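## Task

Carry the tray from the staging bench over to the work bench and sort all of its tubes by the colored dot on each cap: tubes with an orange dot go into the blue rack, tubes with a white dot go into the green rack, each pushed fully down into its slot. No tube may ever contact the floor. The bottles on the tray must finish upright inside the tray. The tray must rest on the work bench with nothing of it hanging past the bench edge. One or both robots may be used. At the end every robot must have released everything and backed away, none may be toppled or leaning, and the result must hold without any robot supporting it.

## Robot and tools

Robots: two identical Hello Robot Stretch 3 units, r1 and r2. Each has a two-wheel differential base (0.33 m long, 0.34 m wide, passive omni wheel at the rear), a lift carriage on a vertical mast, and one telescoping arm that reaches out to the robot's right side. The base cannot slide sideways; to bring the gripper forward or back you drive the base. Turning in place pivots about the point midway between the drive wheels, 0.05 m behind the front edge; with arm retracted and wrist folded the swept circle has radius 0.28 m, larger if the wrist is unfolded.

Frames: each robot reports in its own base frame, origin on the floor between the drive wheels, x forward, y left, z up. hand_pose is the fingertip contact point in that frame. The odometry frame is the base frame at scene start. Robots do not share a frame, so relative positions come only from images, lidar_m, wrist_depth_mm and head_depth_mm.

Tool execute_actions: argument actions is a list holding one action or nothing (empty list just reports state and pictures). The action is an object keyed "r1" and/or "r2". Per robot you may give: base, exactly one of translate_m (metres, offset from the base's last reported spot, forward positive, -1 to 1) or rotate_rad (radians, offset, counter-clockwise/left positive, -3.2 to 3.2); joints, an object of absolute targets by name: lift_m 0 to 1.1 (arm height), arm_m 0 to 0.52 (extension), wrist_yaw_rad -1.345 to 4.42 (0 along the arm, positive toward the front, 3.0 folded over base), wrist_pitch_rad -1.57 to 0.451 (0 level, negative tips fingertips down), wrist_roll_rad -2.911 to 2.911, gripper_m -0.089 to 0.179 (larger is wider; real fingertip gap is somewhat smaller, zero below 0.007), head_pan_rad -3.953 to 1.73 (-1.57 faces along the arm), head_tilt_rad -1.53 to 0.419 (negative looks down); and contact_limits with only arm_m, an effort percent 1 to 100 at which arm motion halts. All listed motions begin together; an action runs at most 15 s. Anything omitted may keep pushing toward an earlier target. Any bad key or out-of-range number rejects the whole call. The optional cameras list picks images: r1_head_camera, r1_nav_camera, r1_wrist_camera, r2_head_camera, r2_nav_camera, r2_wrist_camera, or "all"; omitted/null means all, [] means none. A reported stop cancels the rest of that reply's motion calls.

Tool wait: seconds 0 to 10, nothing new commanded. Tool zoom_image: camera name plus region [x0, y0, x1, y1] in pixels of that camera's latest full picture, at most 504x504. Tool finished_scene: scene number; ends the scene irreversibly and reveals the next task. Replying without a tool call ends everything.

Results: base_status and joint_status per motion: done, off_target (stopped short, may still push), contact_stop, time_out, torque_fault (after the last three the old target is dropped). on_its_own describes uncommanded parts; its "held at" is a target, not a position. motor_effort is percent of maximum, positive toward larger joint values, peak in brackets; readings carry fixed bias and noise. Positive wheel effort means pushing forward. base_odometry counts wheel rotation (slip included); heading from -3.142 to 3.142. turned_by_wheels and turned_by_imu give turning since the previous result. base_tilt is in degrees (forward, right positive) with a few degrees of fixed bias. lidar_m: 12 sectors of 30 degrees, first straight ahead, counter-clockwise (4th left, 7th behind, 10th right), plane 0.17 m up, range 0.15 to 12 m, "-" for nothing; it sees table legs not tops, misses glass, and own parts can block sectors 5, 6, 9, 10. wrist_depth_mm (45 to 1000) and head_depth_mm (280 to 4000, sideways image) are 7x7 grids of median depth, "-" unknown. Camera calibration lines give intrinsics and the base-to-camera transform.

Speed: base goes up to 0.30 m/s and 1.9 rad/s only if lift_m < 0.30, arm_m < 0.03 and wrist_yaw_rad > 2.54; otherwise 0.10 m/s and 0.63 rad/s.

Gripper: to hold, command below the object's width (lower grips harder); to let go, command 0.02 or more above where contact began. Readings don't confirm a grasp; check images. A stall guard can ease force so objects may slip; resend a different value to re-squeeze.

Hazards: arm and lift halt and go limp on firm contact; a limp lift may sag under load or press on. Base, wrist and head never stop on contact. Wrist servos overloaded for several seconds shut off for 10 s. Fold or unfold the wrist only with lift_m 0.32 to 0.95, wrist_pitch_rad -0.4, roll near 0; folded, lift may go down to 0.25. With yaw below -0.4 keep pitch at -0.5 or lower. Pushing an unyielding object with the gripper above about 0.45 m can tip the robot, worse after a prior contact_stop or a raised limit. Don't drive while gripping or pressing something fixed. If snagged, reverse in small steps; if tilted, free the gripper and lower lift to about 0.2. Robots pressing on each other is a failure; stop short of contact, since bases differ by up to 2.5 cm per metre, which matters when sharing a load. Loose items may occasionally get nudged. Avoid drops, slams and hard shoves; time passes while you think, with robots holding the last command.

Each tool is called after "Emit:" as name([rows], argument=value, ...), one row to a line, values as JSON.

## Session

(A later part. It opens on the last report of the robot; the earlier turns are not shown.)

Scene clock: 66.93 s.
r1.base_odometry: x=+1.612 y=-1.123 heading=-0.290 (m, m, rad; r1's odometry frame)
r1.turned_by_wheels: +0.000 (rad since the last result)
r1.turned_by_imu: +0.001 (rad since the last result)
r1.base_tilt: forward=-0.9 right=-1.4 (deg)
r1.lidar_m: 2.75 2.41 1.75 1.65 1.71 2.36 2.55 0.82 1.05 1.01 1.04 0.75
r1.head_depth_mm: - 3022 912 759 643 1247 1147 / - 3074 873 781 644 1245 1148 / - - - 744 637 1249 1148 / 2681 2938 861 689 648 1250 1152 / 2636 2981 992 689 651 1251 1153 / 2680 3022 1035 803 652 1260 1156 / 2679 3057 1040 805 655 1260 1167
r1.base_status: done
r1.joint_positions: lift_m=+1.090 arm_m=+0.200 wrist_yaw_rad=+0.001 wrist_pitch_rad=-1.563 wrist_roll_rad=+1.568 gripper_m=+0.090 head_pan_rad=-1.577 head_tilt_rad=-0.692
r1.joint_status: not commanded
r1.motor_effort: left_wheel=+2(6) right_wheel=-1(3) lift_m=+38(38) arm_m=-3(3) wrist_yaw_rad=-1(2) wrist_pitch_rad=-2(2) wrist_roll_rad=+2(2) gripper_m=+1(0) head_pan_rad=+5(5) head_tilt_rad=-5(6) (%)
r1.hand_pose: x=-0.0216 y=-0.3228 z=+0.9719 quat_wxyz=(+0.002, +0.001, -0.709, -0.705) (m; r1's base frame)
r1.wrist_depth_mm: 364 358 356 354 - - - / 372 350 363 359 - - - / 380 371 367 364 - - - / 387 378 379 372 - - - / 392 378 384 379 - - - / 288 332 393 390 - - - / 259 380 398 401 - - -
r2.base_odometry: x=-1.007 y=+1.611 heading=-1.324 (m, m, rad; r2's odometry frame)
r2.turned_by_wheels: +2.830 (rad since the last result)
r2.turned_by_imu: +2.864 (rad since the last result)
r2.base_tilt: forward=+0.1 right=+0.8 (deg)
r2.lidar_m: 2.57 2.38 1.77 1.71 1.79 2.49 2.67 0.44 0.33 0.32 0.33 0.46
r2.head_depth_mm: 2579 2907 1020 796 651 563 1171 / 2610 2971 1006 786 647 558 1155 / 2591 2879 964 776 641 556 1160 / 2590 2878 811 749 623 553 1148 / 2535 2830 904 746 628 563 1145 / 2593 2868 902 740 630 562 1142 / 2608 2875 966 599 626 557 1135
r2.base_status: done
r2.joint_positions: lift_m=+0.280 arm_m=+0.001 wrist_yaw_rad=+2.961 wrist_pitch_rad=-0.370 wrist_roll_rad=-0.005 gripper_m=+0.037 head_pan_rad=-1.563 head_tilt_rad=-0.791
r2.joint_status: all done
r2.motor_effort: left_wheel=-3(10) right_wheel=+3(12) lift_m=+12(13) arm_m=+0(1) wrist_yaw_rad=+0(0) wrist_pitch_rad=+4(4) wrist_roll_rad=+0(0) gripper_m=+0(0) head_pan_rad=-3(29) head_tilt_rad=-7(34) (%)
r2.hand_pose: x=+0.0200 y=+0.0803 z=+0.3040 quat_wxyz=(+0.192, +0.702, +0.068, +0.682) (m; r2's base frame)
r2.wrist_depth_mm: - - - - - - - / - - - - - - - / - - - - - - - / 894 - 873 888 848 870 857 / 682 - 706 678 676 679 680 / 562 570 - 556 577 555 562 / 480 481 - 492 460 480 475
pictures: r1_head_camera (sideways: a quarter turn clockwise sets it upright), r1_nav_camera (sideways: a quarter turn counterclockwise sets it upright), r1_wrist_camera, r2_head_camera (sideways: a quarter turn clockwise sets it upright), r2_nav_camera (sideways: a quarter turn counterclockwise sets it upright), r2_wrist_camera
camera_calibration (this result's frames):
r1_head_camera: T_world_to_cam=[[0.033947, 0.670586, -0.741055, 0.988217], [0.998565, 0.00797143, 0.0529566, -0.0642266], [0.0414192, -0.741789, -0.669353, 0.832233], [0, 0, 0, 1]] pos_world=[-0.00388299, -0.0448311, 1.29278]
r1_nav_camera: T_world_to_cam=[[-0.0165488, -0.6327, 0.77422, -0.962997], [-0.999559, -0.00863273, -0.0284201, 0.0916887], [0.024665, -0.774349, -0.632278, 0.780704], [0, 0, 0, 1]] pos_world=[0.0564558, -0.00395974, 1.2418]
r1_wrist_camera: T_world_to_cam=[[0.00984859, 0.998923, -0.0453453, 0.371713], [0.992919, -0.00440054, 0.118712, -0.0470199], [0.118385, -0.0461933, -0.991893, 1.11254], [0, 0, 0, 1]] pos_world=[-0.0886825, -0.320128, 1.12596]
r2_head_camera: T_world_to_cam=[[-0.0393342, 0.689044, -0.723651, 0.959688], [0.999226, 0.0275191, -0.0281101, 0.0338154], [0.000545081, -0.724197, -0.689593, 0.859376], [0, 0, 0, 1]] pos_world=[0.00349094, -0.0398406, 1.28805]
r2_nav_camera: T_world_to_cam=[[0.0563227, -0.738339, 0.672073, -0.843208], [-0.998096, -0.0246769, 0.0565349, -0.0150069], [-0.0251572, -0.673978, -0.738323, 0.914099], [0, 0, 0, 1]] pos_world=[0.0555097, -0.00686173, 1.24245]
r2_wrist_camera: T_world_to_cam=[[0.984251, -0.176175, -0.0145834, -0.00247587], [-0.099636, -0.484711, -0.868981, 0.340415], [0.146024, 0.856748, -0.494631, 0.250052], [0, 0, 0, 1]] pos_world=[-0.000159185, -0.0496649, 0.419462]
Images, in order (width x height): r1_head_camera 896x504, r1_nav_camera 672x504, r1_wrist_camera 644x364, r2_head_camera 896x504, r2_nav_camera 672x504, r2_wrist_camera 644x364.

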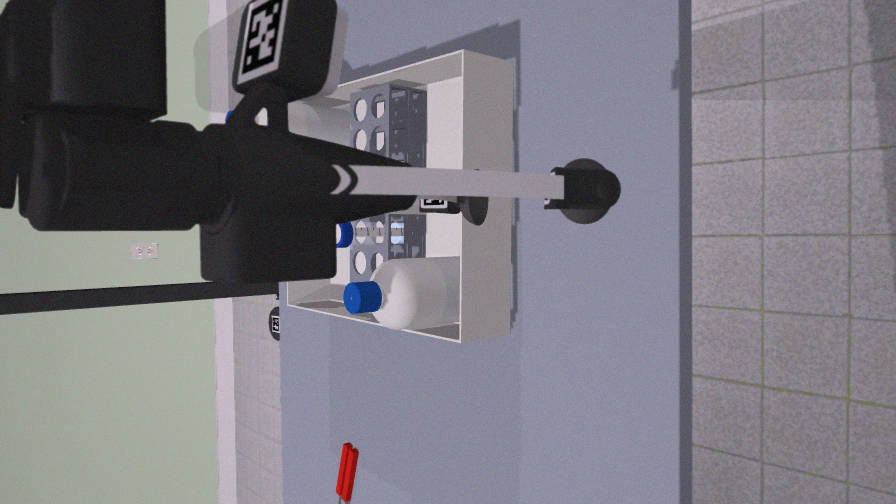

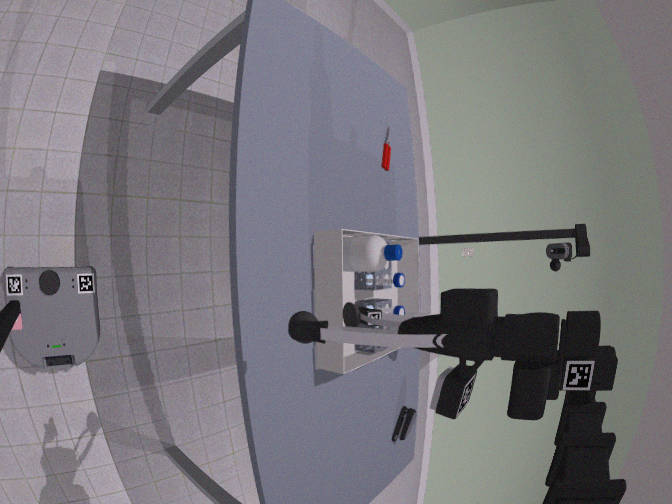

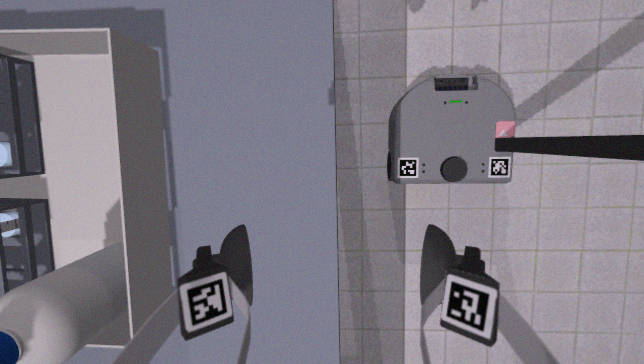

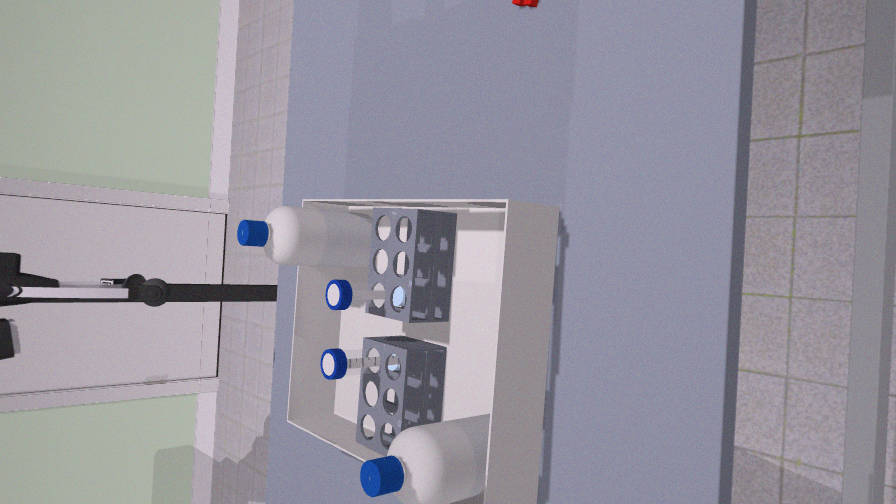

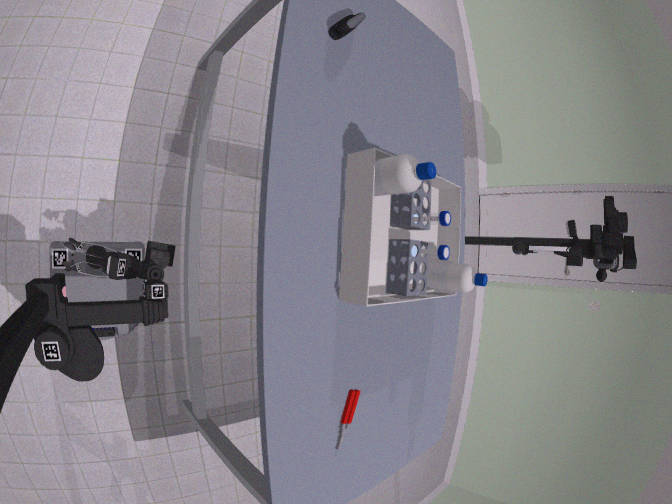

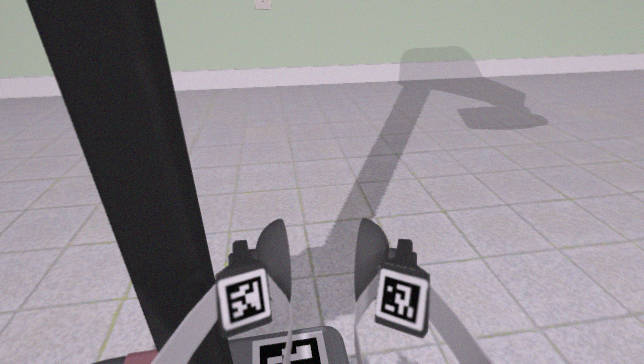

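Emit:
execute_actions([
  {"r1":{"base":{"translate_m":-0.02},"joints":{"arm_m":0.39,"gripper_m":0.06}},"r2":{"base":{"rotate_rad":-0.05},"joints":{"lift_m":0.94}}},
], cameras=[])

Emit:
execute_actions([
  {"r1":{"joints":{"lift_m":0.98}},"r2":{"base":{"translate_m":0.15},"joints":{"wrist_yaw_rad":0}}},
], cameras=[])

Emit:
execute_actions([
  {"r2":{"joints":{"lift_m":1.09,"wrist_pitch_rad":-1.57,"wrist_roll_rad":1.57,"gripper_m":0.06,"arm_m":0.25}}},
], cameras=["r1_wrist_camera","r2_wrist_camera","r2_head_camera","r1_head_camera"])

Scene clock: 75.87 s.
r1.base_odometry: x=+1.593 y=-1.117 heading=-0.290 (m, m, rad; r1's odometry frame)
r1.turned_by_wheels: +0.000 (rad since the last result)
r1.turned_by_imu: +0.000 (rad since the last result)
r1.base_tilt: forward=-0.8 right=-1.4 (deg)
r1.lidar_m: 2.77 2.42 1.75 1.66 1.71 2.35 2.53 0.80 1.05 1.01 1.05 0.76
r1.head_depth_mm: 2646 2963 1013 782 641 1243 1146 / 2793 3031 904 770 645 1244 1154 / - 3030 867 784 644 1252 1160 / 2569 3068 973 706 647 1253 1156 / 1308 2936 986 671 652 1262 1164 / 2673 3019 1036 801 652 1265 1166 / 2690 3042 1046 804 655 1262 1167
r1.base_status: done
r1.joint_positions: lift_m=+1.090 arm_m=+0.390 wrist_yaw_rad=+0.001 wrist_pitch_rad=-1.563 wrist_roll_rad=+1.568 gripper_m=+0.060 head_pan_rad=-1.577 head_tilt_rad=-0.692
r1.joint_status: all done
r1.motor_effort: left_wheel=+2(2) right_wheel=-2(6) lift_m=+38(38) arm_m=+3(4) wrist_yaw_rad=-1(1) wrist_pitch_rad=-2(2) wrist_roll_rad=+2(2) gripper_m=+0(80) head_pan_rad=+4(5) head_tilt_rad=-4(4) (%)
r1.hand_pose: x=-0.0216 y=-0.5122 z=+0.9719 quat_wxyz=(+0.002, +0.001, -0.709, -0.705) (m; r1's base frame)
r1.wrist_depth_mm: 367 361 354 348 341 337 - / 347 310 360 352 347 346 - / 367 314 368 359 357 350 - / 389 318 373 365 361 359 - / 394 344 380 375 369 368 - / 406 330 - 371 382 - - / 369 350 247 314 387 - -
r2.base_odometry: x=-1.007 y=+1.611 heading=-1.374 (m, m, rad; r2's odometry frame)
r2.turned_by_wheels: -0.050 (rad since the last result)
r2.turned_by_imu: -0.052 (rad since the last result)
r2.base_tilt: forward=+0.2 right=+0.6 (deg)
r2.lidar_m: 2.57 2.50 1.79 1.71 1.76 2.36 2.67 0.47 0.33 0.32 0.33 0.44
r2.head_depth_mm: 2637 2962 1017 833 - - 1170 / 2594 2961 1011 812 - 1251 1163 / 2596 2900 998 783 - - - / 2608 2884 829 749 - - - / 2433 2804 887 744 - - 1152 / 2475 2834 911 743 629 - 1139 / 2552 2870 923 608 624 544 1138
r2.base_status: done
r2.joint_positions: lift_m=+0.940 arm_m=+0.001 wrist_yaw_rad=+2.961 wrist_pitch_rad=-0.370 wrist_roll_rad=-0.005 gripper_m=+0.037 head_pan_rad=-1.563 head_tilt_rad=-0.791
r2.joint_status: all done
r2.motor_effort: left_wheel=+2(7) right_wheel=-3(4) lift_m=+27(27) arm_m=+0(0) wrist_yaw_rad=+0(0) wrist_pitch_rad=+4(4) wrist_roll_rad=+0(0) gripper_m=+0(0) head_pan_rad=-3(2) head_tilt_rad=-6(6) (%)
r2.hand_pose: x=+0.0200 y=+0.0803 z=+0.9630 quat_wxyz=(+0.192, +0.702, +0.068, +0.682) (m; r2's base frame)
r2.wrist_depth_mm: - - - - - - - / - - - - - - - / - - - - - - - / - - - - - - - / - - - - - - - / - - - - - - - / - - - - - - -
pictures: none
No camera images: the call's "cameras" was empty. Leave "cameras" out to get every camera's image.

Scene clock: 78.37 s.
r1.base_odometry: x=+1.593 y=-1.117 heading=-0.290 (m, m, rad; r1's odometry frame)
r1.turned_by_wheels: +0.000 (rad since the last result)
r1.turned_by_imu: +0.000 (rad since the last result)
r1.base_tilt: forward=-0.9 right=-1.4 (deg)
r1.lidar_m: 2.77 2.42 1.75 1.66 1.72 2.35 2.53 0.80 1.05 1.01 1.05 0.76
r1.head_depth_mm: 2608 - 990 784 638 1238 1150 / 2590 2948 904 770 642 1247 1149 / 1774 - 857 785 644 1261 1151 / 1278 2960 944 706 647 1251 1157 / 2671 3020 990 673 649 1260 1154 / 2679 3039 1038 800 651 1268 1160 / 2673 3034 1047 805 654 1259 1170
r1.base_status: not commanded
r1.joint_positions: lift_m=+0.980 arm_m=+0.390 wrist_yaw_rad=+0.001 wrist_pitch_rad=-1.563 wrist_roll_rad=+1.568 gripper_m=+0.060 head_pan_rad=-1.577 head_tilt_rad=-0.692
r1.joint_status: all done
r1.motor_effort: left_wheel=+2(2) right_wheel=-1(1) lift_m=+20(33) arm_m=+3(3) wrist_yaw_rad=-1(1) wrist_pitch_rad=-2(2) wrist_roll_rad=+2(2) gripper_m=+0(0) head_pan_rad=+5(5) head_tilt_rad=-6(5) (%)
r1.hand_pose: x=-0.0216 y=-0.5122 z=+0.8627 quat_wxyz=(+0.002, +0.001, -0.709, -0.705) (m; r1's base frame)
r1.wrist_depth_mm: 195 225 224 240 237 234 944 / 198 252 250 246 244 238 943 / 232 256 254 252 248 243 241 / 207 260 260 256 252 247 977 / 249 269 265 261 258 253 - / 215 271 - 267 266 258 - / 219 276 225 270 270 263 -
r2.base_odometry: x=-0.978 y=+1.464 heading=-1.374 (m, m, rad; r2's odometry frame)
r2.turned_by_wheels: +0.000 (rad since the last result)
r2.turned_by_imu: +0.000 (rad since the last result)
r2.base_tilt: forward=+0.0 right=+0.9 (deg)
r2.lidar_m: 2.42 2.50 1.79 1.72 1.77 2.37 2.82 0.46 0.33 0.31 0.32 0.43
r2.head_depth_mm: 2609 2948 1018 834 - - - / 2629 2917 936 761 - - - / 2562 2887 839 763 - - 945 / 680 1420 906 754 - - 957 / 2580 2879 909 585 622 552 1149 / 2556 2846 968 744 627 549 1133 / 2589 2885 961 758 627 546 1139
r2.base_status: done
r2.joint_positions: lift_m=+0.940 arm_m=+0.001 wrist_yaw_rad=+0.004 wrist_pitch_rad=-0.370 wrist_roll_rad=-0.005 gripper_m=+0.037 head_pan_rad=-1.563 head_tilt_rad=-0.791
r2.joint_status: all done
r2.motor_effort: left_wheel=+2(8) right_wheel=-3(4) lift_m=+27(27) arm_m=+0(0) wrist_yaw_rad=-4(4) wrist_pitch_rad=+4(5) wrist_roll_rad=+0(0) gripper_m=+0(0) head_pan_rad=-3(3) head_tilt_rad=-5(5) (%)
r2.hand_pose: x=-0.0207 y=-0.3762 z=+0.9630 quat_wxyz=(+0.697, +0.132, -0.693, -0.129) (m; r2's base frame)
r2.wrist_depth_mm: - - - 534 - - - / - - - - - - - / - - - 834 826 - - / 665 660 590 624 555 657 643 / 518 518 285 472 449 513 501 / 422 425 322 416 427 408 423 / 365 365 323 313 317 324 359
pictures: none
No camera images: the call's "cameras" was empty. Leave "cameras" out to get every camera's image.

Scene clock: 81.43 s.
r1.base_odometry: x=+1.593 y=-1.117 heading=-0.290 (m, m, rad; r1's odometry frame)
r1.turned_by_wheels: +0.000 (rad since the last result)
r1.turned_by_imu: +0.000 (rad since the last result)
r1.base_tilt: forward=-0.8 right=-1.4 (deg)
r1.lidar_m: 2.76 2.41 1.75 1.66 1.71 2.35 2.53 0.81 1.05 1.01 1.05 0.76
r1.head_depth_mm: 2604 - 989 784 640 1243 1151 / 2577 3001 910 772 644 1253 1151 / 789 - 853 788 644 1252 1152 / 2532 2943 940 706 648 1252 1159 / 2688 3025 985 670 648 1251 1154 / 2695 3117 1035 803 655 1264 1159 / 2698 3027 1040 803 655 1272 1171
r1.base_status: not commanded
r1.joint_positions: lift_m=+0.980 arm_m=+0.390 wrist_yaw_rad=+0.001 wrist_pitch_rad=-1.563 wrist_roll_rad=+1.568 gripper_m=+0.060 head_pan_rad=-1.577 head_tilt_rad=-0.692
r1.joint_status: not commanded
r1.motor_effort: left_wheel=+2(2) right_wheel=-1(1) lift_m=+21(20) arm_m=+3(3) wrist_yaw_rad=-1(1) wrist_pitch_rad=-2(2) wrist_roll_rad=+2(2) gripper_m=+0(0) head_pan_rad=+5(5) head_tilt_rad=-6(4) (%)
r1.hand_pose: x=-0.0216 y=-0.5122 z=+0.8627 quat_wxyz=(+0.002, +0.001, -0.709, -0.705) (m; r1's base frame)
r1.wrist_depth_mm: 195 226 224 241 239 234 934 / 198 251 249 246 244 238 933 / 233 257 255 252 248 243 241 / 207 261 259 256 252 248 - / 248 269 264 261 258 253 - / 215 271 - 266 264 258 - / 217 277 225 272 270 263 -
r2.base_odometry: x=-0.978 y=+1.464 heading=-1.374 (m, m, rad; r2's odometry frame)
r2.turned_by_wheels: +0.000 (rad since the last result)
r2.turned_by_imu: +0.000 (rad since the last result)
r2.base_tilt: forward=+0.0 right=+0.8 (deg)
r2.lidar_m: 2.43 2.51 1.80 1.72 1.77 2.37 2.82 0.46 0.33 0.31 0.32 0.43
r2.head_depth_mm: - 2897 1013 798 652 563 1172 / - 2852 901 742 630 559 1166 / - - 798 760 627 557 1154 / 687 - 908 747 622 554 1158 / 2582 2835 908 593 622 553 1149 / 2616 2892 968 740 630 549 1138 / 2566 2834 964 754 627 545 1135
r2.base_status: not commanded
r2.joint_positions: lift_m=+1.090 arm_m=+0.250 wrist_yaw_rad=+0.002 wrist_pitch_rad=-1.561 wrist_roll_rad=+1.567 gripper_m=+0.060 head_pan_rad=-1.563 head_tilt_rad=-0.791
r2.joint_status: all done
r2.motor_effort: left_wheel=+2(2) right_wheel=-2(3) lift_m=+27(28) arm_m=+2(4) wrist_yaw_rad=-2(5) wrist_pitch_rad=-3(3) wrist_roll_rad=+2(3) gripper_m=+0(81) head_pan_rad=-3(2) head_tilt_rad=-5(5) (%)
r2.hand_pose: x=-0.0216 y=-0.3729 z=+0.9717 quat_wxyz=(+0.002, +0.002, -0.710, -0.704) (m; r2's base frame)
r2.wrist_depth_mm: 321 352 343 346 351 - - / 330 357 355 356 353 - - / 334 363 365 359 359 - - / 339 369 373 368 370 - - / 321 379 372 374 - - - / 355 299 - 387 - - - / 342 244 396 397 394 - -
pictures: r1_head_camera (sideways: a quarter turn clockwise sets it upright), r1_wrist_camera, r2_head_camera (sideways: a quarter turn clockwise sets it upright), r2_wrist_camera
camera_calibration (this result's frames):
r1_head_camera: T_world_to_cam=[[0.033947, 0.670586, -0.741055, 0.988217], [0.998565, 0.00797144, 0.0529566, -0.0642266], [0.0414192, -0.741789, -0.669353, 0.832233], [0, 0, 0, 1]] pos_world=[-0.00388299, -0.0448311, 1.29278]
r1_wrist_camera: T_world_to_cam=[[0.0101365, 0.998925, -0.0452373, 0.555845], [0.992917, -0.00469954, 0.118713, -0.0350376], [0.118373, -0.0461202, -0.991898, 0.995451], [0, 0, 0, 1]] pos_world=[-0.0886792, -0.509501, 1.01669]
r2_head_camera: T_world_to_cam=[[-0.0392451, 0.689181, -0.723526, 0.959524], [0.99923, 0.0273935, -0.0281065, 0.0338106], [0.000449431, -0.724072, -0.689725, 0.859547], [0, 0, 0, 1]] pos_world=[0.00348571, -0.0398378, 1.28804]
r2_wrist_camera: T_world_to_cam=[[0.0129269, 0.999756, -0.0179274, 0.389189], [0.989335, -0.0101866, 0.145304, -0.0883431], [0.145086, -0.0196145, -0.989225, 1.12853], [0, 0, 0, 1]] pos_world=[-0.0813647, -0.367858, 1.13619]
Images, in order (width x height): r1_head_camera 896x504, r1_wrist_camera 644x364, r2_head_camera 896x504, r2_wrist_camera 644x364.

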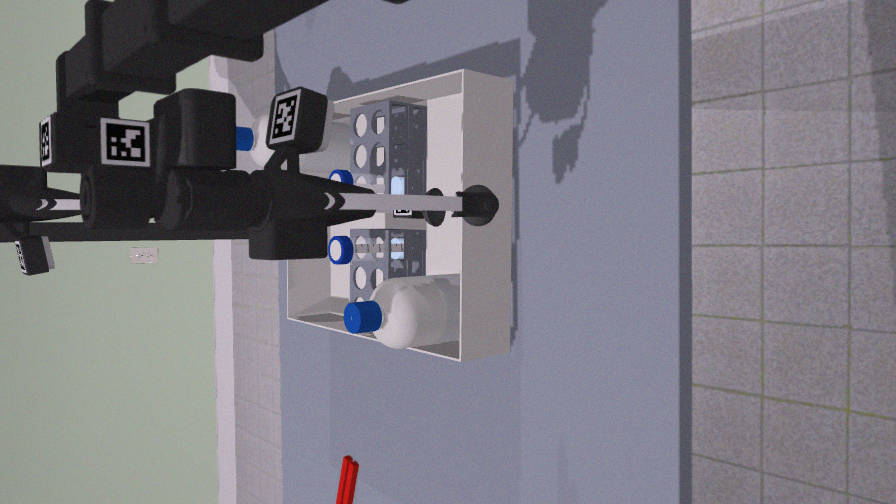

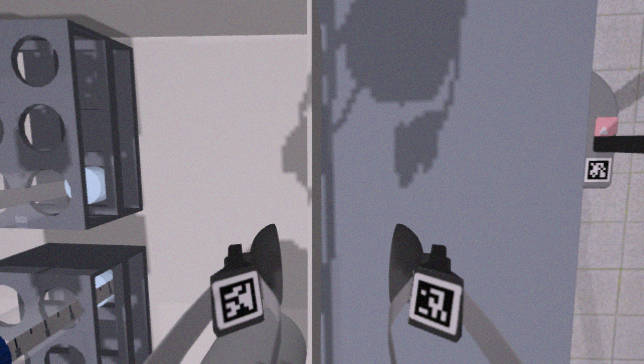

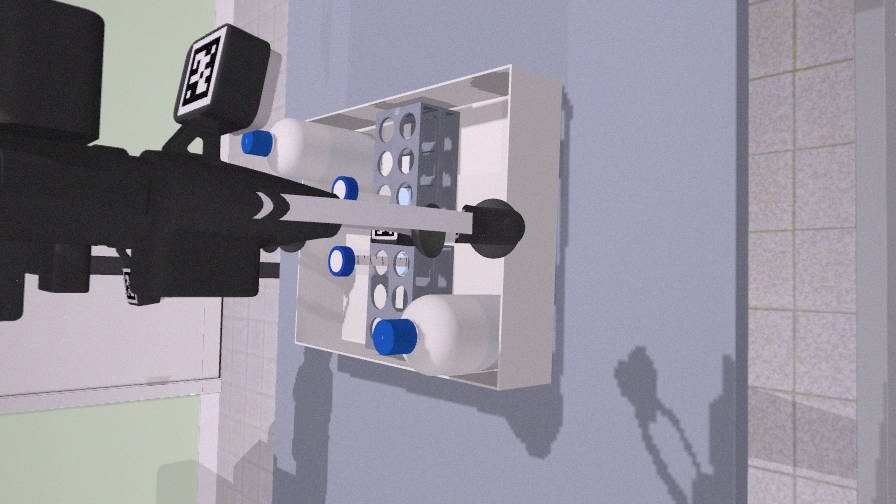

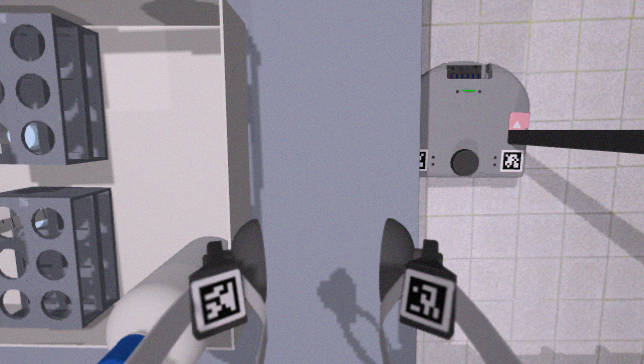

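Emit:
execute_actions([
  {"r2":{"base":{"rotate_rad":-0.02}}},
], cameras=[])

Emit:
execute_actions([
  {"r1":{"joints":{"arm_m":0.402,"lift_m":0.91}},"r2":{"base":{"translate_m":-0.035},"joints":{"arm_m":0.333,"lift_m":0.99}}},
], cameras=["r1_wrist_camera","r2_wrist_camera","r2_head_camera"])

Scene clock: 83.43 s.
r1.base_odometry: x=+1.593 y=-1.117 heading=-0.290 (m, m, rad; r1's odometry frame)
r1.turned_by_wheels: +0.000 (rad since the last result)
r1.turned_by_imu: +0.000 (rad since the last result)
r1.base_tilt: forward=-0.9 right=-1.4 (deg)
r1.lidar_m: 2.77 2.42 1.75 1.66 1.72 2.35 2.52 0.80 1.05 1.01 1.05 0.76
r1.head_depth_mm: 2618 - 990 780 642 1238 1143 / 2565 2993 908 767 643 1243 1151 / 800 - 853 786 644 1245 1158 / 1319 2963 944 705 647 1254 1165 / 2663 3060 986 674 648 1259 1167 / 2678 3064 1038 799 654 1265 1156 / 2678 3056 1044 805 655 1263 1164
r1.base_status: not commanded
r1.joint_positions: lift_m=+0.980 arm_m=+0.390 wrist_yaw_rad=+0.001 wrist_pitch_rad=-1.563 wrist_roll_rad=+1.568 gripper_m=+0.060 head_pan_rad=-1.577 head_tilt_rad=-0.692
r1.joint_status: not commanded
r1.motor_effort: left_wheel=+2(2) right_wheel=-1(1) lift_m=+20(20) arm_m=+3(3) wrist_yaw_rad=-1(2) wrist_pitch_rad=-2(2) wrist_roll_rad=+2(2) gripper_m=+0(0) head_pan_rad=+4(4) head_tilt_rad=-5(5) (%)
r1.hand_pose: x=-0.0216 y=-0.5122 z=+0.8627 quat_wxyz=(+0.002, +0.001, -0.709, -0.705) (m; r1's base frame)
r1.wrist_depth_mm: 195 224 225 241 238 234 934 / 198 252 249 246 243 238 943 / 233 257 254 250 248 244 242 / 206 262 260 256 252 247 - / 248 269 266 262 259 254 - / 215 271 - 268 265 259 - / 219 275 225 270 269 264 -
r2.base_odometry: x=-0.978 y=+1.464 heading=-1.394 (m, m, rad; r2's odometry frame)
r2.turned_by_wheels: -0.020 (rad since the last result)
r2.turned_by_imu: -0.020 (rad since the last result)
r2.base_tilt: forward=+0.2 right=+0.6 (deg)
r2.lidar_m: 2.42 2.56 1.80 1.72 1.76 2.33 2.82 0.47 0.33 0.31 0.32 0.42
r2.head_depth_mm: - 2939 1013 792 652 563 1167 / - 2868 971 746 631 561 1160 / - - 801 756 627 556 1160 / 678 - 908 748 622 554 1155 / 2570 2869 908 596 623 550 1149 / 2566 2830 971 739 618 549 1144 / 2588 2867 966 759 625 546 1136
r2.base_status: done
r2.joint_positions: lift_m=+1.090 arm_m=+0.250 wrist_yaw_rad=+0.002 wrist_pitch_rad=-1.561 wrist_roll_rad=+1.567 gripper_m=+0.060 head_pan_rad=-1.563 head_tilt_rad=-0.791
r2.joint_status: not commanded
r2.motor_effort: left_wheel=+3(7) right_wheel=-3(8) lift_m=+26(27) arm_m=+2(2) wrist_yaw_rad=-2(2) wrist_pitch_rad=-3(3) wrist_roll_rad=+2(2) gripper_m=+0(0) head_pan_rad=-3(2) head_tilt_rad=-6(6) (%)
r2.hand_pose: x=-0.0216 y=-0.3729 z=+0.9717 quat_wxyz=(+0.002, +0.002, -0.710, -0.704) (m; r2's base frame)
r2.wrist_depth_mm: 308 345 346 344 348 - - / 326 351 358 355 355 - - / 338 366 362 366 361 - - / 349 373 369 372 366 - - / 319 381 377 381 - - - / 341 378 - 389 - - - / 335 250 344 396 394 - -
pictures: none
No camera images: the call's "cameras" was empty. Leave "cameras" out to get every camera's image.

Scene clock: 85.27 s.
r1.base_odometry: x=+1.593 y=-1.117 heading=-0.290 (m, m, rad; r1's odometry frame)
r1.turned_by_wheels: +0.000 (rad since the last result)
r1.turned_by_imu: +0.000 (rad since the last result)
r1.base_tilt: forward=-0.9 right=-1.3 (deg)
r1.lidar_m: 2.76 2.41 1.74 1.66 1.71 2.36 2.52 0.80 1.05 1.01 1.05 0.76
r1.head_depth_mm: 2656 3012 - 758 626 1246 1149 / 2655 2907 923 732 644 1243 1152 / 2645 2927 - 782 644 1246 1159 / 721 1520 973 705 649 1256 1159 / 2669 2980 986 670 650 1250 1162 / 2644 3023 1031 797 650 1265 1157 / 2663 3044 1046 804 657 1266 1162
r1.base_status: not commanded
r1.joint_positions: lift_m=+0.910 arm_m=+0.402 wrist_yaw_rad=+0.001 wrist_pitch_rad=-1.564 wrist_roll_rad=+1.568 gripper_m=+0.060 head_pan_rad=-1.577 head_tilt_rad=-0.692
r1.joint_status: all done
r1.motor_effort: left_wheel=+2(2) right_wheel=-1(1) lift_m=+20(20) arm_m=+3(2) wrist_yaw_rad=-2(2) wrist_pitch_rad=-2(2) wrist_roll_rad=+2(2) gripper_m=+0(1) head_pan_rad=+5(5) head_tilt_rad=-6(4) (%)
r1.hand_pose: x=-0.0216 y=-0.5241 z=+0.7927 quat_wxyz=(+0.002, +0.001, -0.709, -0.705) (m; r1's base frame)
r1.wrist_depth_mm: 180 179 176 174 171 168 167 / 181 184 180 177 175 173 170 / 184 187 184 181 179 176 173 / 188 190 186 184 182 179 176 / 191 195 191 188 185 183 180 / 197 199 - 192 191 186 183 / 176 203 200 197 195 189 187
r2.base_odometry: x=-0.984 y=+1.498 heading=-1.393 (m, m, rad; r2's odometry frame)
r2.turned_by_wheels: +0.000 (rad since the last result)
r2.turned_by_imu: +0.000 (rad since the last result)
r2.base_tilt: forward=-0.1 right=+0.6 (deg)
r2.lidar_m: 2.46 2.56 1.81 1.72 1.76 2.32 2.79 0.47 0.33 0.32 0.32 0.43
r2.head_depth_mm: 2558 - 1017 793 651 564 1163 / 2501 2928 973 765 642 560 1164 / 2507 - 819 752 628 559 1156 / 2505 780 - 753 623 555 1156 / 703 1475 908 725 622 549 1153 / 2554 2901 935 589 620 548 1139 / 2564 2871 958 759 627 546 1140
r2.base_status: done
r2.joint_positions: lift_m=+0.990 arm_m=+0.333 wrist_yaw_rad=+0.002 wrist_pitch_rad=-1.561 wrist_roll_rad=+1.567 gripper_m=+0.060 head_pan_rad=-1.563 head_tilt_rad=-0.791
r2.joint_status: all done
r2.motor_effort: left_wheel=+3(5) right_wheel=-4(8) lift_m=+12(22) arm_m=+2(1) wrist_yaw_rad=-2(2) wrist_pitch_rad=-3(3) wrist_roll_rad=+2(1) gripper_m=+0(0) head_pan_rad=-3(3) head_tilt_rad=-7(5) (%)
r2.hand_pose: x=-0.0216 y=-0.4558 z=+0.8727 quat_wxyz=(+0.002, +0.002, -0.710, -0.704) (m; r2's base frame)
r2.wrist_depth_mm: 211 213 216 252 250 250 957 / 231 257 258 258 257 257 991 / 209 262 262 262 264 261 - / 212 267 269 268 267 267 - / 218 276 274 275 272 274 - / 247 281 - 282 - 278 - / 228 263 286 288 288 285 -
pictures: r1_wrist_camera, r2_head_camera (sideways: a quarter turn clockwise sets it upright), r2_wrist_camera
camera_calibration (this result's frames):
r1_wrist_camera: T_world_to_cam=[[0.0101369, 0.998932, -0.0450682, 0.564491], [0.992918, -0.00472006, 0.118712, -0.0267941], [0.118373, -0.0459523, -0.991905, 0.925564], [0, 0, 0, 1]] pos_world=[-0.0886792, -0.521483, 0.946693]
r2_head_camera: T_world_to_cam=[[-0.039245, 0.689181, -0.723526, 0.959524], [0.99923, 0.0273934, -0.0281065, 0.0338106], [0.000449345, -0.724072, -0.689725, 0.859547], [0, 0, 0, 1]] pos_world=[0.00348571, -0.0398378, 1.28804]
r2_wrist_camera: T_world_to_cam=[[0.0129516, 0.999766, -0.0173073, 0.469698], [0.989334, -0.0103012, 0.145297, -0.0748462], [0.145085, -0.0190046, -0.989237, 1.02925], [0, 0, 0, 1]] pos_world=[-0.0813646, -0.450798, 1.03718]
Images, in order (width x height): r1_wrist_camera 644x364, r2_head_camera 896x504, r2_wrist_camera 644x364.

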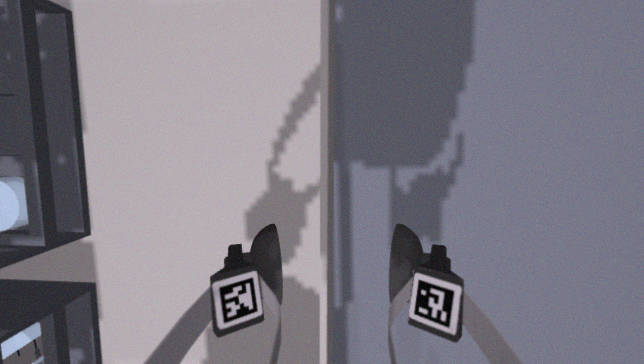

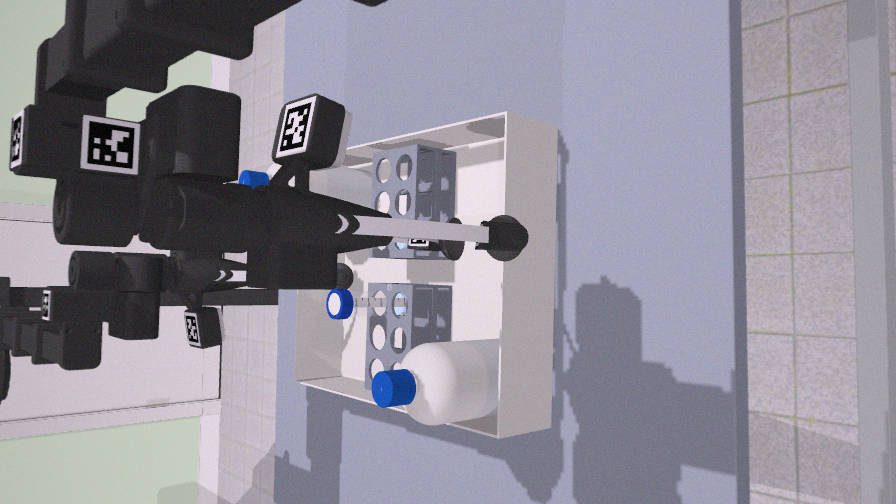

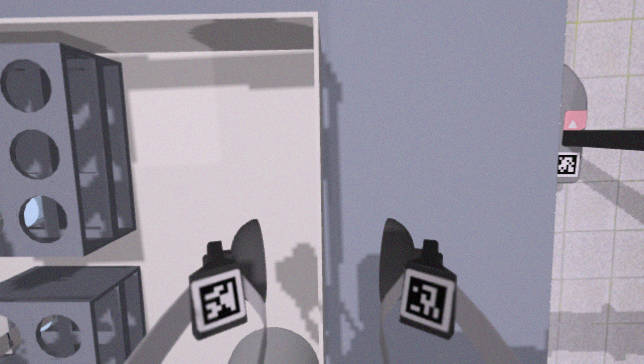

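Emit:
execute_actions([
  {"r1":{"joints":{"lift_m":0.9}},"r2":{"base":{"translate_m":0.02},"joints":{"lift_m":0.897}}},
], cameras=[])

Emit:
execute_actions([
  {"r1":{"joints":{"gripper_m":-0.04}},"r2":{"joints":{"gripper_m":-0.04}}},
], cameras=[])

Emit:
execute_actions([
  {"r1":{"joints":{"lift_m":1.0}},"r2":{"joints":{"lift_m":0.997}}},
], cameras=["r1_wrist_camera","r2_nav_camera","r2_head_camera"])

Scene clock: 88.70 s.
r1.base_odometry: x=+1.593 y=-1.117 heading=-0.290 (m, m, rad; r1's odometry frame)
r1.turned_by_wheels: +0.000 (rad since the last result)
r1.turned_by_imu: +0.000 (rad since the last result)
r1.base_tilt: forward=-0.9 right=-1.3 (deg)
r1.lidar_m: 2.76 2.40 1.75 1.65 1.72 2.36 2.52 0.81 1.05 1.01 1.05 0.76
r1.head_depth_mm: 2641 2928 - 758 624 1233 1153 / 2679 2928 935 699 644 1241 1152 / 2682 2868 - 741 645 1250 1158 / 888 858 982 704 649 1255 1149 / 2627 3034 991 671 649 1254 1158 / 2656 3090 1033 804 654 1261 1162 / 2662 3030 1043 805 654 1268 1167
r1.base_status: not commanded
r1.joint_positions: lift_m=+0.901 arm_m=+0.402 wrist_yaw_rad=+0.001 wrist_pitch_rad=-1.564 wrist_roll_rad=+1.568 gripper_m=+0.060 head_pan_rad=-1.577 head_tilt_rad=-0.692
r1.joint_status: lift_m contact_stop (moved -0.009 of -0.010)
r1.on_its_own: lift_m is slack since a contact_stop, until your next command for it
r1.motor_effort: left_wheel=+2(2) right_wheel=-1(1) lift_m=+29(30) arm_m=+3(3) wrist_yaw_rad=-1(1) wrist_pitch_rad=-2(2) wrist_roll_rad=+2(1) gripper_m=+0(1) head_pan_rad=+5(4) head_tilt_rad=-5(5) (%)
r1.hand_pose: x=-0.0216 y=-0.5241 z=+0.7832 quat_wxyz=(+0.002, +0.001, -0.709, -0.705) (m; r1's base frame)
r1.wrist_depth_mm: 172 171 168 166 164 161 158 / 174 174 171 168 167 164 162 / 177 178 174 172 170 167 164 / 181 181 179 175 174 171 167 / 184 186 182 180 177 174 171 / 193 190 - 183 182 178 174 / 191 195 190 187 186 180 178
r2.base_odometry: x=-0.980 y=+1.479 heading=-1.393 (m, m, rad; r2's odometry frame)
r2.turned_by_wheels: +0.000 (rad since the last result)
r2.turned_by_imu: +0.000 (rad since the last result)
r2.base_tilt: forward=+0.3 right=+0.7 (deg)
r2.lidar_m: 2.44 2.56 1.81 1.72 1.75 2.33 2.81 0.47 0.33 0.31 0.32 0.43
r2.head_depth_mm: 2624 2956 - - 617 562 1165 / 2660 2851 - 740 632 562 1155 / 2607 2815 - 749 624 557 1163 / 2468 776 887 728 623 555 1154 / 828 2825 907 605 622 552 1145 / 2533 2841 967 602 622 548 1147 / 2575 2826 962 755 626 545 1140
r2.base_status: done
r2.joint_positions: lift_m=+0.898 arm_m=+0.333 wrist_yaw_rad=+0.002 wrist_pitch_rad=-1.563 wrist_roll_rad=+1.567 gripper_m=+0.060 head_pan_rad=-1.563 head_tilt_rad=-0.791
r2.joint_status: lift_m contact_stop (moved -0.093 of -0.093)
r2.on_its_own: lift_m is slack since a contact_stop, until your next command for it
r2.motor_effort: left_wheel=+3(7) right_wheel=-2(5) lift_m=+20(19) arm_m=+2(2) wrist_yaw_rad=-2(1) wrist_pitch_rad=-3(3) wrist_roll_rad=+2(1) gripper_m=-1(1) head_pan_rad=-3(2) head_tilt_rad=-6(7) (%)
r2.hand_pose: x=-0.0216 y=-0.4554 z=+0.7802 quat_wxyz=(+0.002, +0.002, -0.710, -0.705) (m; r2's base frame)
r2.wrist_depth_mm: 166 166 166 166 166 164 164 / 172 169 169 169 168 169 167 / 175 173 174 172 172 172 171 / 178 177 177 176 177 175 175 / 182 181 180 180 180 180 179 / 186 185 - 185 - 184 183 / 189 190 189 189 190 187 188
pictures: none
No camera images: the call's "cameras" was empty. Leave "cameras" out to get every camera's image.

not run: a stop came earlier in this reply.

not run: a stop came earlier in this reply.

Emit:
execute_actions([
  {"r1":{"joints":{"gripper_m":-0.04,"lift_m":0.908}},"r2":{"joints":{"gripper_m":-0.04,"lift_m":0.905}}},
], cameras=[])

Emit:
execute_actions([
  {"r1":{"joints":{"lift_m":1.0}},"r2":{"joints":{"lift_m":0.997}}},
], cameras=["r1_wrist_camera","r2_nav_camera","r2_head_camera"])

Scene clock: 90.93 s.
r1.base_odometry: x=+1.593 y=-1.117 heading=-0.290 (m, m, rad; r1's odometry frame)
r1.turned_by_wheels: +0.000 (rad since the last result)
r1.turned_by_imu: +0.000 (rad since the last result)
r1.base_tilt: forward=-0.7 right=-1.4 (deg)
r1.lidar_m: 2.76 2.40 1.75 1.66 1.71 2.35 2.52 0.80 1.05 1.01 1.05 0.76
r1.head_depth_mm: 2678 2948 - 761 626 1248 1146 / 2628 2888 905 698 643 1247 1149 / 2629 2863 - 784 647 1253 1153 / 791 846 977 705 649 1259 1155 / 2633 3037 987 671 649 1260 1155 / 2687 3041 1039 800 652 1266 1165 / 2683 3025 1037 806 655 1259 1165
r1.base_status: not commanded
r1.joint_positions: lift_m=+0.908 arm_m=+0.402 wrist_yaw_rad=+0.001 wrist_pitch_rad=-1.550 wrist_roll_rad=+1.568 gripper_m=-0.039 head_pan_rad=-1.577 head_tilt_rad=-0.692
r1.joint_status: all done
r1.motor_effort: left_wheel=+2(2) right_wheel=-1(1) lift_m=+38(40) arm_m=+1(3) wrist_yaw_rad=-1(2) wrist_pitch_rad=-6(7) wrist_roll_rad=+2(2) gripper_m=-16(93) head_pan_rad=+4(5) head_tilt_rad=-5(5) (%)
r1.hand_pose: x=-0.0216 y=-0.5277 z=+0.7897 quat_wxyz=(+0.002, +0.001, -0.714, -0.700) (m; r1's base frame)
r1.wrist_depth_mm: 177 177 174 171 169 165 162 / 179 181 177 174 173 168 165 / 183 185 181 178 176 172 168 / 186 188 184 182 179 175 171 / 188 193 188 184 182 178 175 / 196 197 192 - 185 182 178 / 176 200 197 193 191 186 182
r2.base_odometry: x=-0.980 y=+1.479 heading=-1.393 (m, m, rad; r2's odometry frame)
r2.turned_by_wheels: +0.000 (rad since the last result)
r2.turned_by_imu: +0.000 (rad since the last result)
r2.base_tilt: forward=+0.3 right=+0.8 (deg)
r2.lidar_m: 2.44 2.56 1.81 1.72 1.76 2.33 2.81 0.47 0.33 0.31 0.32 0.43
r2.head_depth_mm: 2649 2969 - - 625 560 1167 / 2609 2872 932 742 630 562 1167 / 2638 2861 - 752 627 556 1164 / 2473 773 904 729 622 555 1154 / 754 2821 904 604 620 551 1148 / 2596 2847 968 603 621 548 1146 / 2516 2830 963 755 626 545 1137
r2.base_status: not commanded
r2.joint_positions: lift_m=+0.905 arm_m=+0.333 wrist_yaw_rad=+0.002 wrist_pitch_rad=-1.550 wrist_roll_rad=+1.567 gripper_m=-0.039 head_pan_rad=-1.563 head_tilt_rad=-0.791
r2.joint_status: all done
r2.motor_effort: left_wheel=+3(2) right_wheel=-3(3) lift_m=+27(28) arm_m=+1(2) wrist_yaw_rad=-2(2) wrist_pitch_rad=-7(7) wrist_roll_rad=+2(1) gripper_m=-18(97) head_pan_rad=-2(3) head_tilt_rad=-5(6) (%)
r2.hand_pose: x=-0.0216 y=-0.4588 z=+0.7865 quat_wxyz=(+0.002, +0.002, -0.714, -0.700) (m; r2's base frame)
r2.wrist_depth_mm: 174 172 171 169 170 168 167 / 177 175 173 174 174 172 171 / 180 180 178 179 178 176 175 / 185 185 183 182 181 180 179 / 188 188 186 185 185 183 182 / 193 192 190 - 189 188 186 / 195 197 197 195 195 192 192
pictures: none
No camera images: the call's "cameras" was empty. Leave "cameras" out to get every camera's image.

Scene clock: 92.60 s.
r1.base_odometry: x=+1.593 y=-1.117 heading=-0.290 (m, m, rad; r1's odometry frame)
r1.turned_by_wheels: +0.000 (rad since the last result)
r1.turned_by_imu: +0.000 (rad since the last result)
r1.base_tilt: forward=-0.9 right=-1.3 (deg)
r1.lidar_m: 2.77 2.42 1.75 1.66 1.72 2.36 2.52 0.80 1.05 1.01 1.05 0.76
r1.head_depth_mm: 2518 3009 1003 758 640 1245 1146 / - 2935 750 644 642 1249 1156 / - - 767 719 645 1250 1156 / 720 2904 760 651 647 1261 1158 / 2645 2979 590 655 651 1266 1156 / 2632 3032 1033 777 651 1271 1163 / 2696 3019 1042 803 655 1270 1166
r1.base_status: not commanded
r1.joint_positions: lift_m=+0.999 arm_m=+0.402 wrist_yaw_rad=+0.001 wrist_pitch_rad=-1.545 wrist_roll_rad=+1.568 gripper_m=-0.039 head_pan_rad=-1.577 head_tilt_rad=-0.692
r1.joint_status: all done
r1.motor_effort: left_wheel=+1(2) right_wheel=-2(2) lift_m=+44(46) arm_m=+1(1) wrist_yaw_rad=-1(1) wrist_pitch_rad=-8(9) wrist_roll_rad=+2(2) gripper_m=-14(15) head_pan_rad=+5(4) head_tilt_rad=-3(5) (%)
r1.hand_pose: x=-0.0216 y=-0.5290 z=+0.8814 quat_wxyz=(+0.002, +0.001, -0.716, -0.698) (m; r1's base frame)
r1.wrist_depth_mm: 177 179 176 173 254 249 246 / 182 183 180 177 260 253 251 / 185 187 184 181 266 259 255 / 178 192 188 184 270 263 262 / 183 196 192 187 274 268 - / 195 201 196 - 277 274 - / 178 204 201 198 290 280 -
r2.base_odometry: x=-0.980 y=+1.479 heading=-1.393 (m, m, rad; r2's odometry frame)
r2.turned_by_wheels: +0.000 (rad since the last result)
r2.turned_by_imu: +0.000 (rad since the last result)
r2.base_tilt: forward=+0.2 right=+0.9 (deg)
r2.lidar_m: 2.44 2.56 1.80 1.72 1.76 2.33 2.81 0.47 0.33 0.31 0.32 0.43
r2.head_depth_mm: 2536 2958 1015 793 648 561 1166 / - 2933 953 624 647 560 1164 / - - 712 664 642 557 1155 / 662 1366 - 634 638 553 1151 / 2498 2779 719 571 636 551 1146 / 2549 2854 534 570 630 547 1139 / 2586 2861 962 757 625 544 1137
r2.base_status: not commanded
r2.joint_positions: lift_m=+0.996 arm_m=+0.333 wrist_yaw_rad=+0.002 wrist_pitch_rad=-1.548 wrist_roll_rad=+1.567 gripper_m=-0.039 head_pan_rad=-1.563 head_tilt_rad=-0.791
r2.joint_status: all done
r2.motor_effort: left_wheel=+3(3) right_wheel=-4(4) lift_m=+31(33) arm_m=+0(1) wrist_yaw_rad=-2(2) wrist_pitch_rad=-8(8) wrist_roll_rad=+2(1) gripper_m=-18(19) head_pan_rad=-3(2) head_tilt_rad=-4(5) (%)
r2.hand_pose: x=-0.0216 y=-0.4594 z=+0.8782 quat_wxyz=(+0.002, +0.002, -0.715, -0.699) (m; r2's base frame)
r2.wrist_depth_mm: 176 174 172 172 257 255 948 / 179 177 176 174 260 258 975 / 182 182 180 179 266 264 970 / 185 185 184 182 275 269 - / 191 189 187 185 278 275 - / 195 194 192 - 282 285 - / 197 199 198 243 291 287 -
pictures: r1_wrist_camera, r2_head_camera (sideways: a quarter turn clockwise sets it upright), r2_nav_camera (sideways: a quarter turn counterclockwise sets it upright)
camera_calibration (this result's frames):
r1_wrist_camera: T_world_to_cam=[[0.0102099, 0.99795, -0.0631801, 0.588797], [0.992915, -0.00263733, 0.118797, -0.036324], [0.118387, -0.0639453, -0.990906, 1.00292], [0, 0, 0, 1]] pos_world=[-0.088677, -0.523554, 1.03531]
r2_head_camera: T_world_to_cam=[[-0.0392449, 0.689181, -0.723526, 0.959524], [0.99923, 0.0273932, -0.0281065, 0.0338106], [0.000449258, -0.724072, -0.689725, 0.859547], [0, 0, 0, 1]] pos_world=[0.0034857, -0.0398378, 1.28804]
r2_nav_camera: T_world_to_cam=[[0.0562269, -0.738469, 0.671939, -0.843033], [-0.998099, -0.0245564, 0.0565318, -0.0150029], [-0.0252466, -0.67384, -0.738446, 0.914259], [0, 0, 0, 1]] pos_world=[0.0555087, -0.00685742, 1.24245]
Images, in order (width x height): r1_wrist_camera 644x364, r2_head_camera 896x504, r2_nav_camera 672x504.

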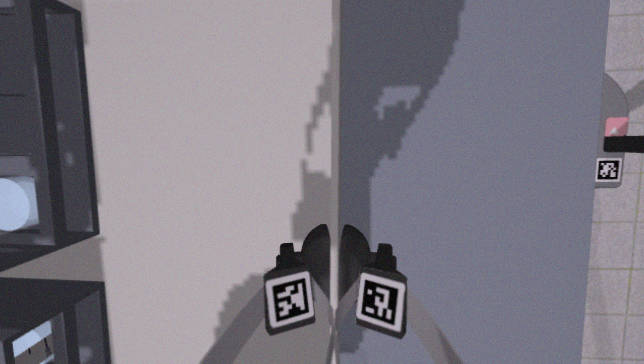

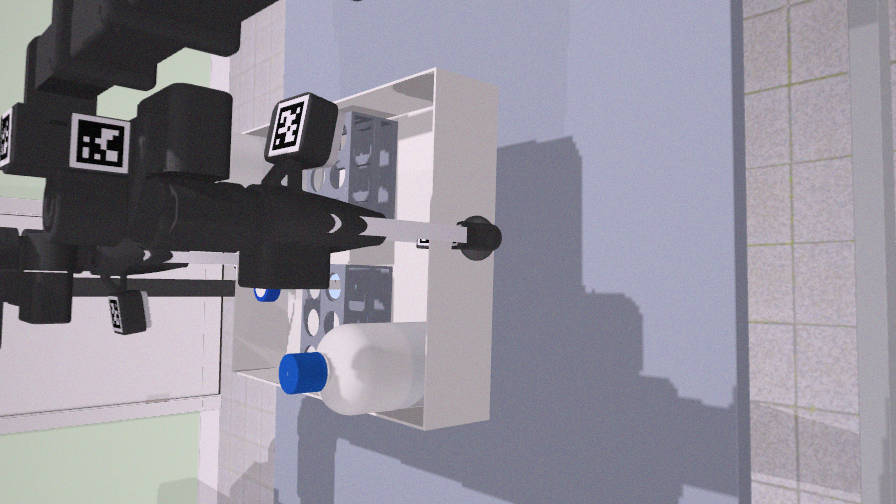

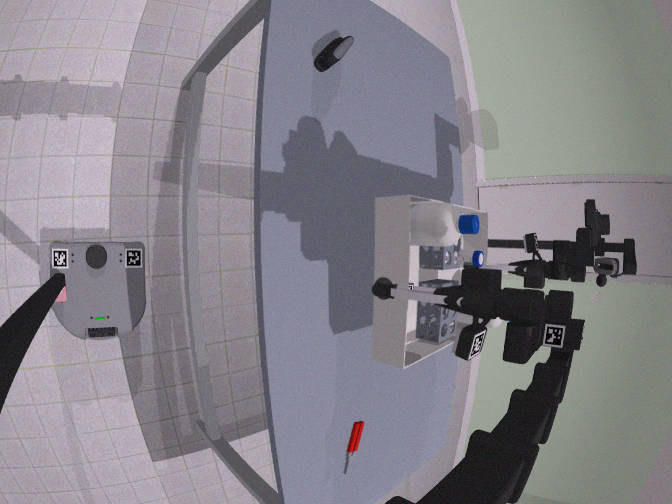

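Emit:
execute_actions([
  {"r1":{"base":{"translate_m":-0.6},"joints":{"lift_m":1.05}},"r2":{"base":{"translate_m":0.6},"joints":{"lift_m":1.047}}},
], cameras=["r2_head_camera"])

Scene clock: 101.07 s.
r1.base_odometry: x=+1.018 y=-0.946 heading=-0.290 (m, m, rad; r1's odometry frame)
r1.turned_by_wheels: +0.000 (rad since the last result)
r1.turned_by_imu: +0.000 (rad since the last result)
r1.base_tilt: forward=-0.9 right=-1.4 (deg)
r1.lidar_m: 1.36 2.40 1.72 1.64 1.73 2.34 1.93 2.14 0.38 0.43 1.05 1.32
r1.head_depth_mm: 2763 2998 2452 1850 1531 1298 1150 / - 869 695 738 641 699 1104 / - 806 699 743 645 1277 1137 / 740 2097 705 750 649 1283 1153 / 2683 2909 558 750 645 1290 1165 / 2648 3059 1000 799 653 1283 1162 / 2686 3036 1045 808 655 1284 1159
r1.base_status: done
r1.joint_positions: lift_m=+1.049 arm_m=+0.402 wrist_yaw_rad=+0.001 wrist_pitch_rad=-1.579 wrist_roll_rad=+1.568 gripper_m=-0.039 head_pan_rad=-1.577 head_tilt_rad=-0.692
r1.joint_status: all done
r1.motor_effort: left_wheel=+0(2) right_wheel=+0(6) lift_m=+44(45) arm_m=+1(1) wrist_yaw_rad=-1(1) wrist_pitch_rad=+3(8) wrist_roll_rad=+2(1) gripper_m=-16(17) head_pan_rad=+5(4) head_tilt_rad=-5(4) (%)
r1.hand_pose: x=-0.0216 y=-0.5205 z=+0.9321 quat_wxyz=(+0.002, +0.001, -0.704, -0.710) (m; r1's base frame)
r1.wrist_depth_mm: 174 178 175 173 - - - / 177 180 178 177 311 307 - / 181 184 182 180 317 313 - / 184 189 187 185 324 320 - / 181 192 190 188 328 328 - / 197 196 194 - 334 334 - / 175 201 199 197 347 342 -
r2.base_odometry: x=-0.874 y=+0.888 heading=-1.393 (m, m, rad; r2's odometry frame)
r2.turned_by_wheels: +0.000 (rad since the last result)
r2.turned_by_imu: -0.001 (rad since the last result)
r2.base_tilt: forward=+0.2 right=+0.7 (deg)
r2.lidar_m: 1.84 2.61 1.83 1.75 1.79 2.37 1.35 0.43 0.30 0.28 0.28 2.05
r2.head_depth_mm: 2613 2943 1023 774 651 551 1147 / - 2842 656 547 604 548 1141 / - - 668 547 626 544 1132 / 670 - 661 709 639 541 1129 / 2463 1375 646 543 635 539 934 / 2562 2809 482 542 645 536 1085 / 2562 2824 2352 1860 1521 1296 1136
r2.base_status: done
r2.joint_positions: lift_m=+1.046 arm_m=+0.333 wrist_yaw_rad=+0.002 wrist_pitch_rad=-1.585 wrist_roll_rad=+1.567 gripper_m=-0.039 head_pan_rad=-1.563 head_tilt_rad=-0.791
r2.joint_status: all done
r2.motor_effort: left_wheel=+1(8) right_wheel=-1(3) lift_m=+31(31) arm_m=+1(1) wrist_yaw_rad=-3(2) wrist_pitch_rad=+4(7) wrist_roll_rad=+1(2) gripper_m=-17(19) head_pan_rad=-3(3) head_tilt_rad=-7(5) (%)
r2.hand_pose: x=-0.0216 y=-0.4500 z=+0.9291 quat_wxyz=(+0.002, +0.002, -0.702, -0.712) (m; r2's base frame)
r2.wrist_depth_mm: 173 172 172 174 303 305 - / 175 175 175 176 312 309 - / 178 179 179 180 319 323 - / 182 185 183 183 326 328 - / 186 187 188 187 332 338 - / 190 191 191 - 342 348 - / 191 195 196 198 350 350 -
pictures: r2_head_camera (sideways: a quarter turn clockwise sets it upright)
camera_calibration (this result's frames):
r2_head_camera: T_world_to_cam=[[-0.0392449, 0.689181, -0.723526, 0.959524], [0.99923, 0.0273931, -0.0281065, 0.0338106], [0.000449171, -0.724072, -0.689725, 0.859547], [0, 0, 0, 1]] pos_world=[0.0034857, -0.0398377, 1.28804]
Images, in order (width x height): r2_head_camera 896x504.

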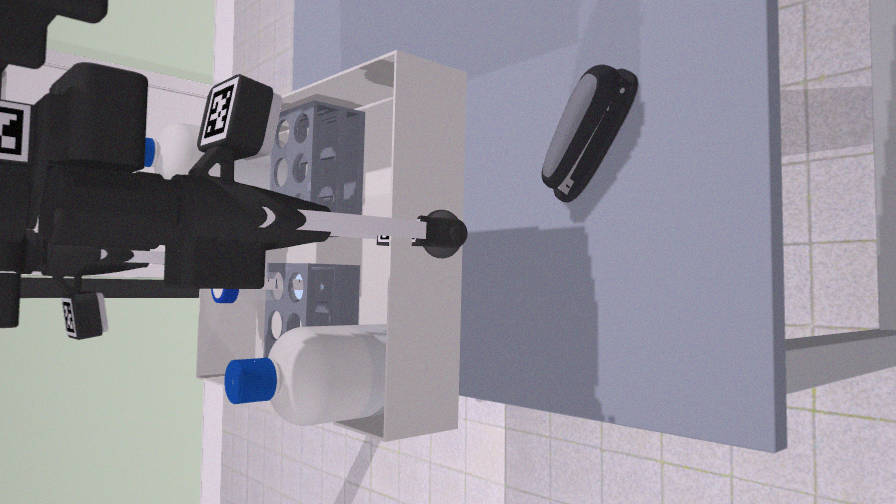

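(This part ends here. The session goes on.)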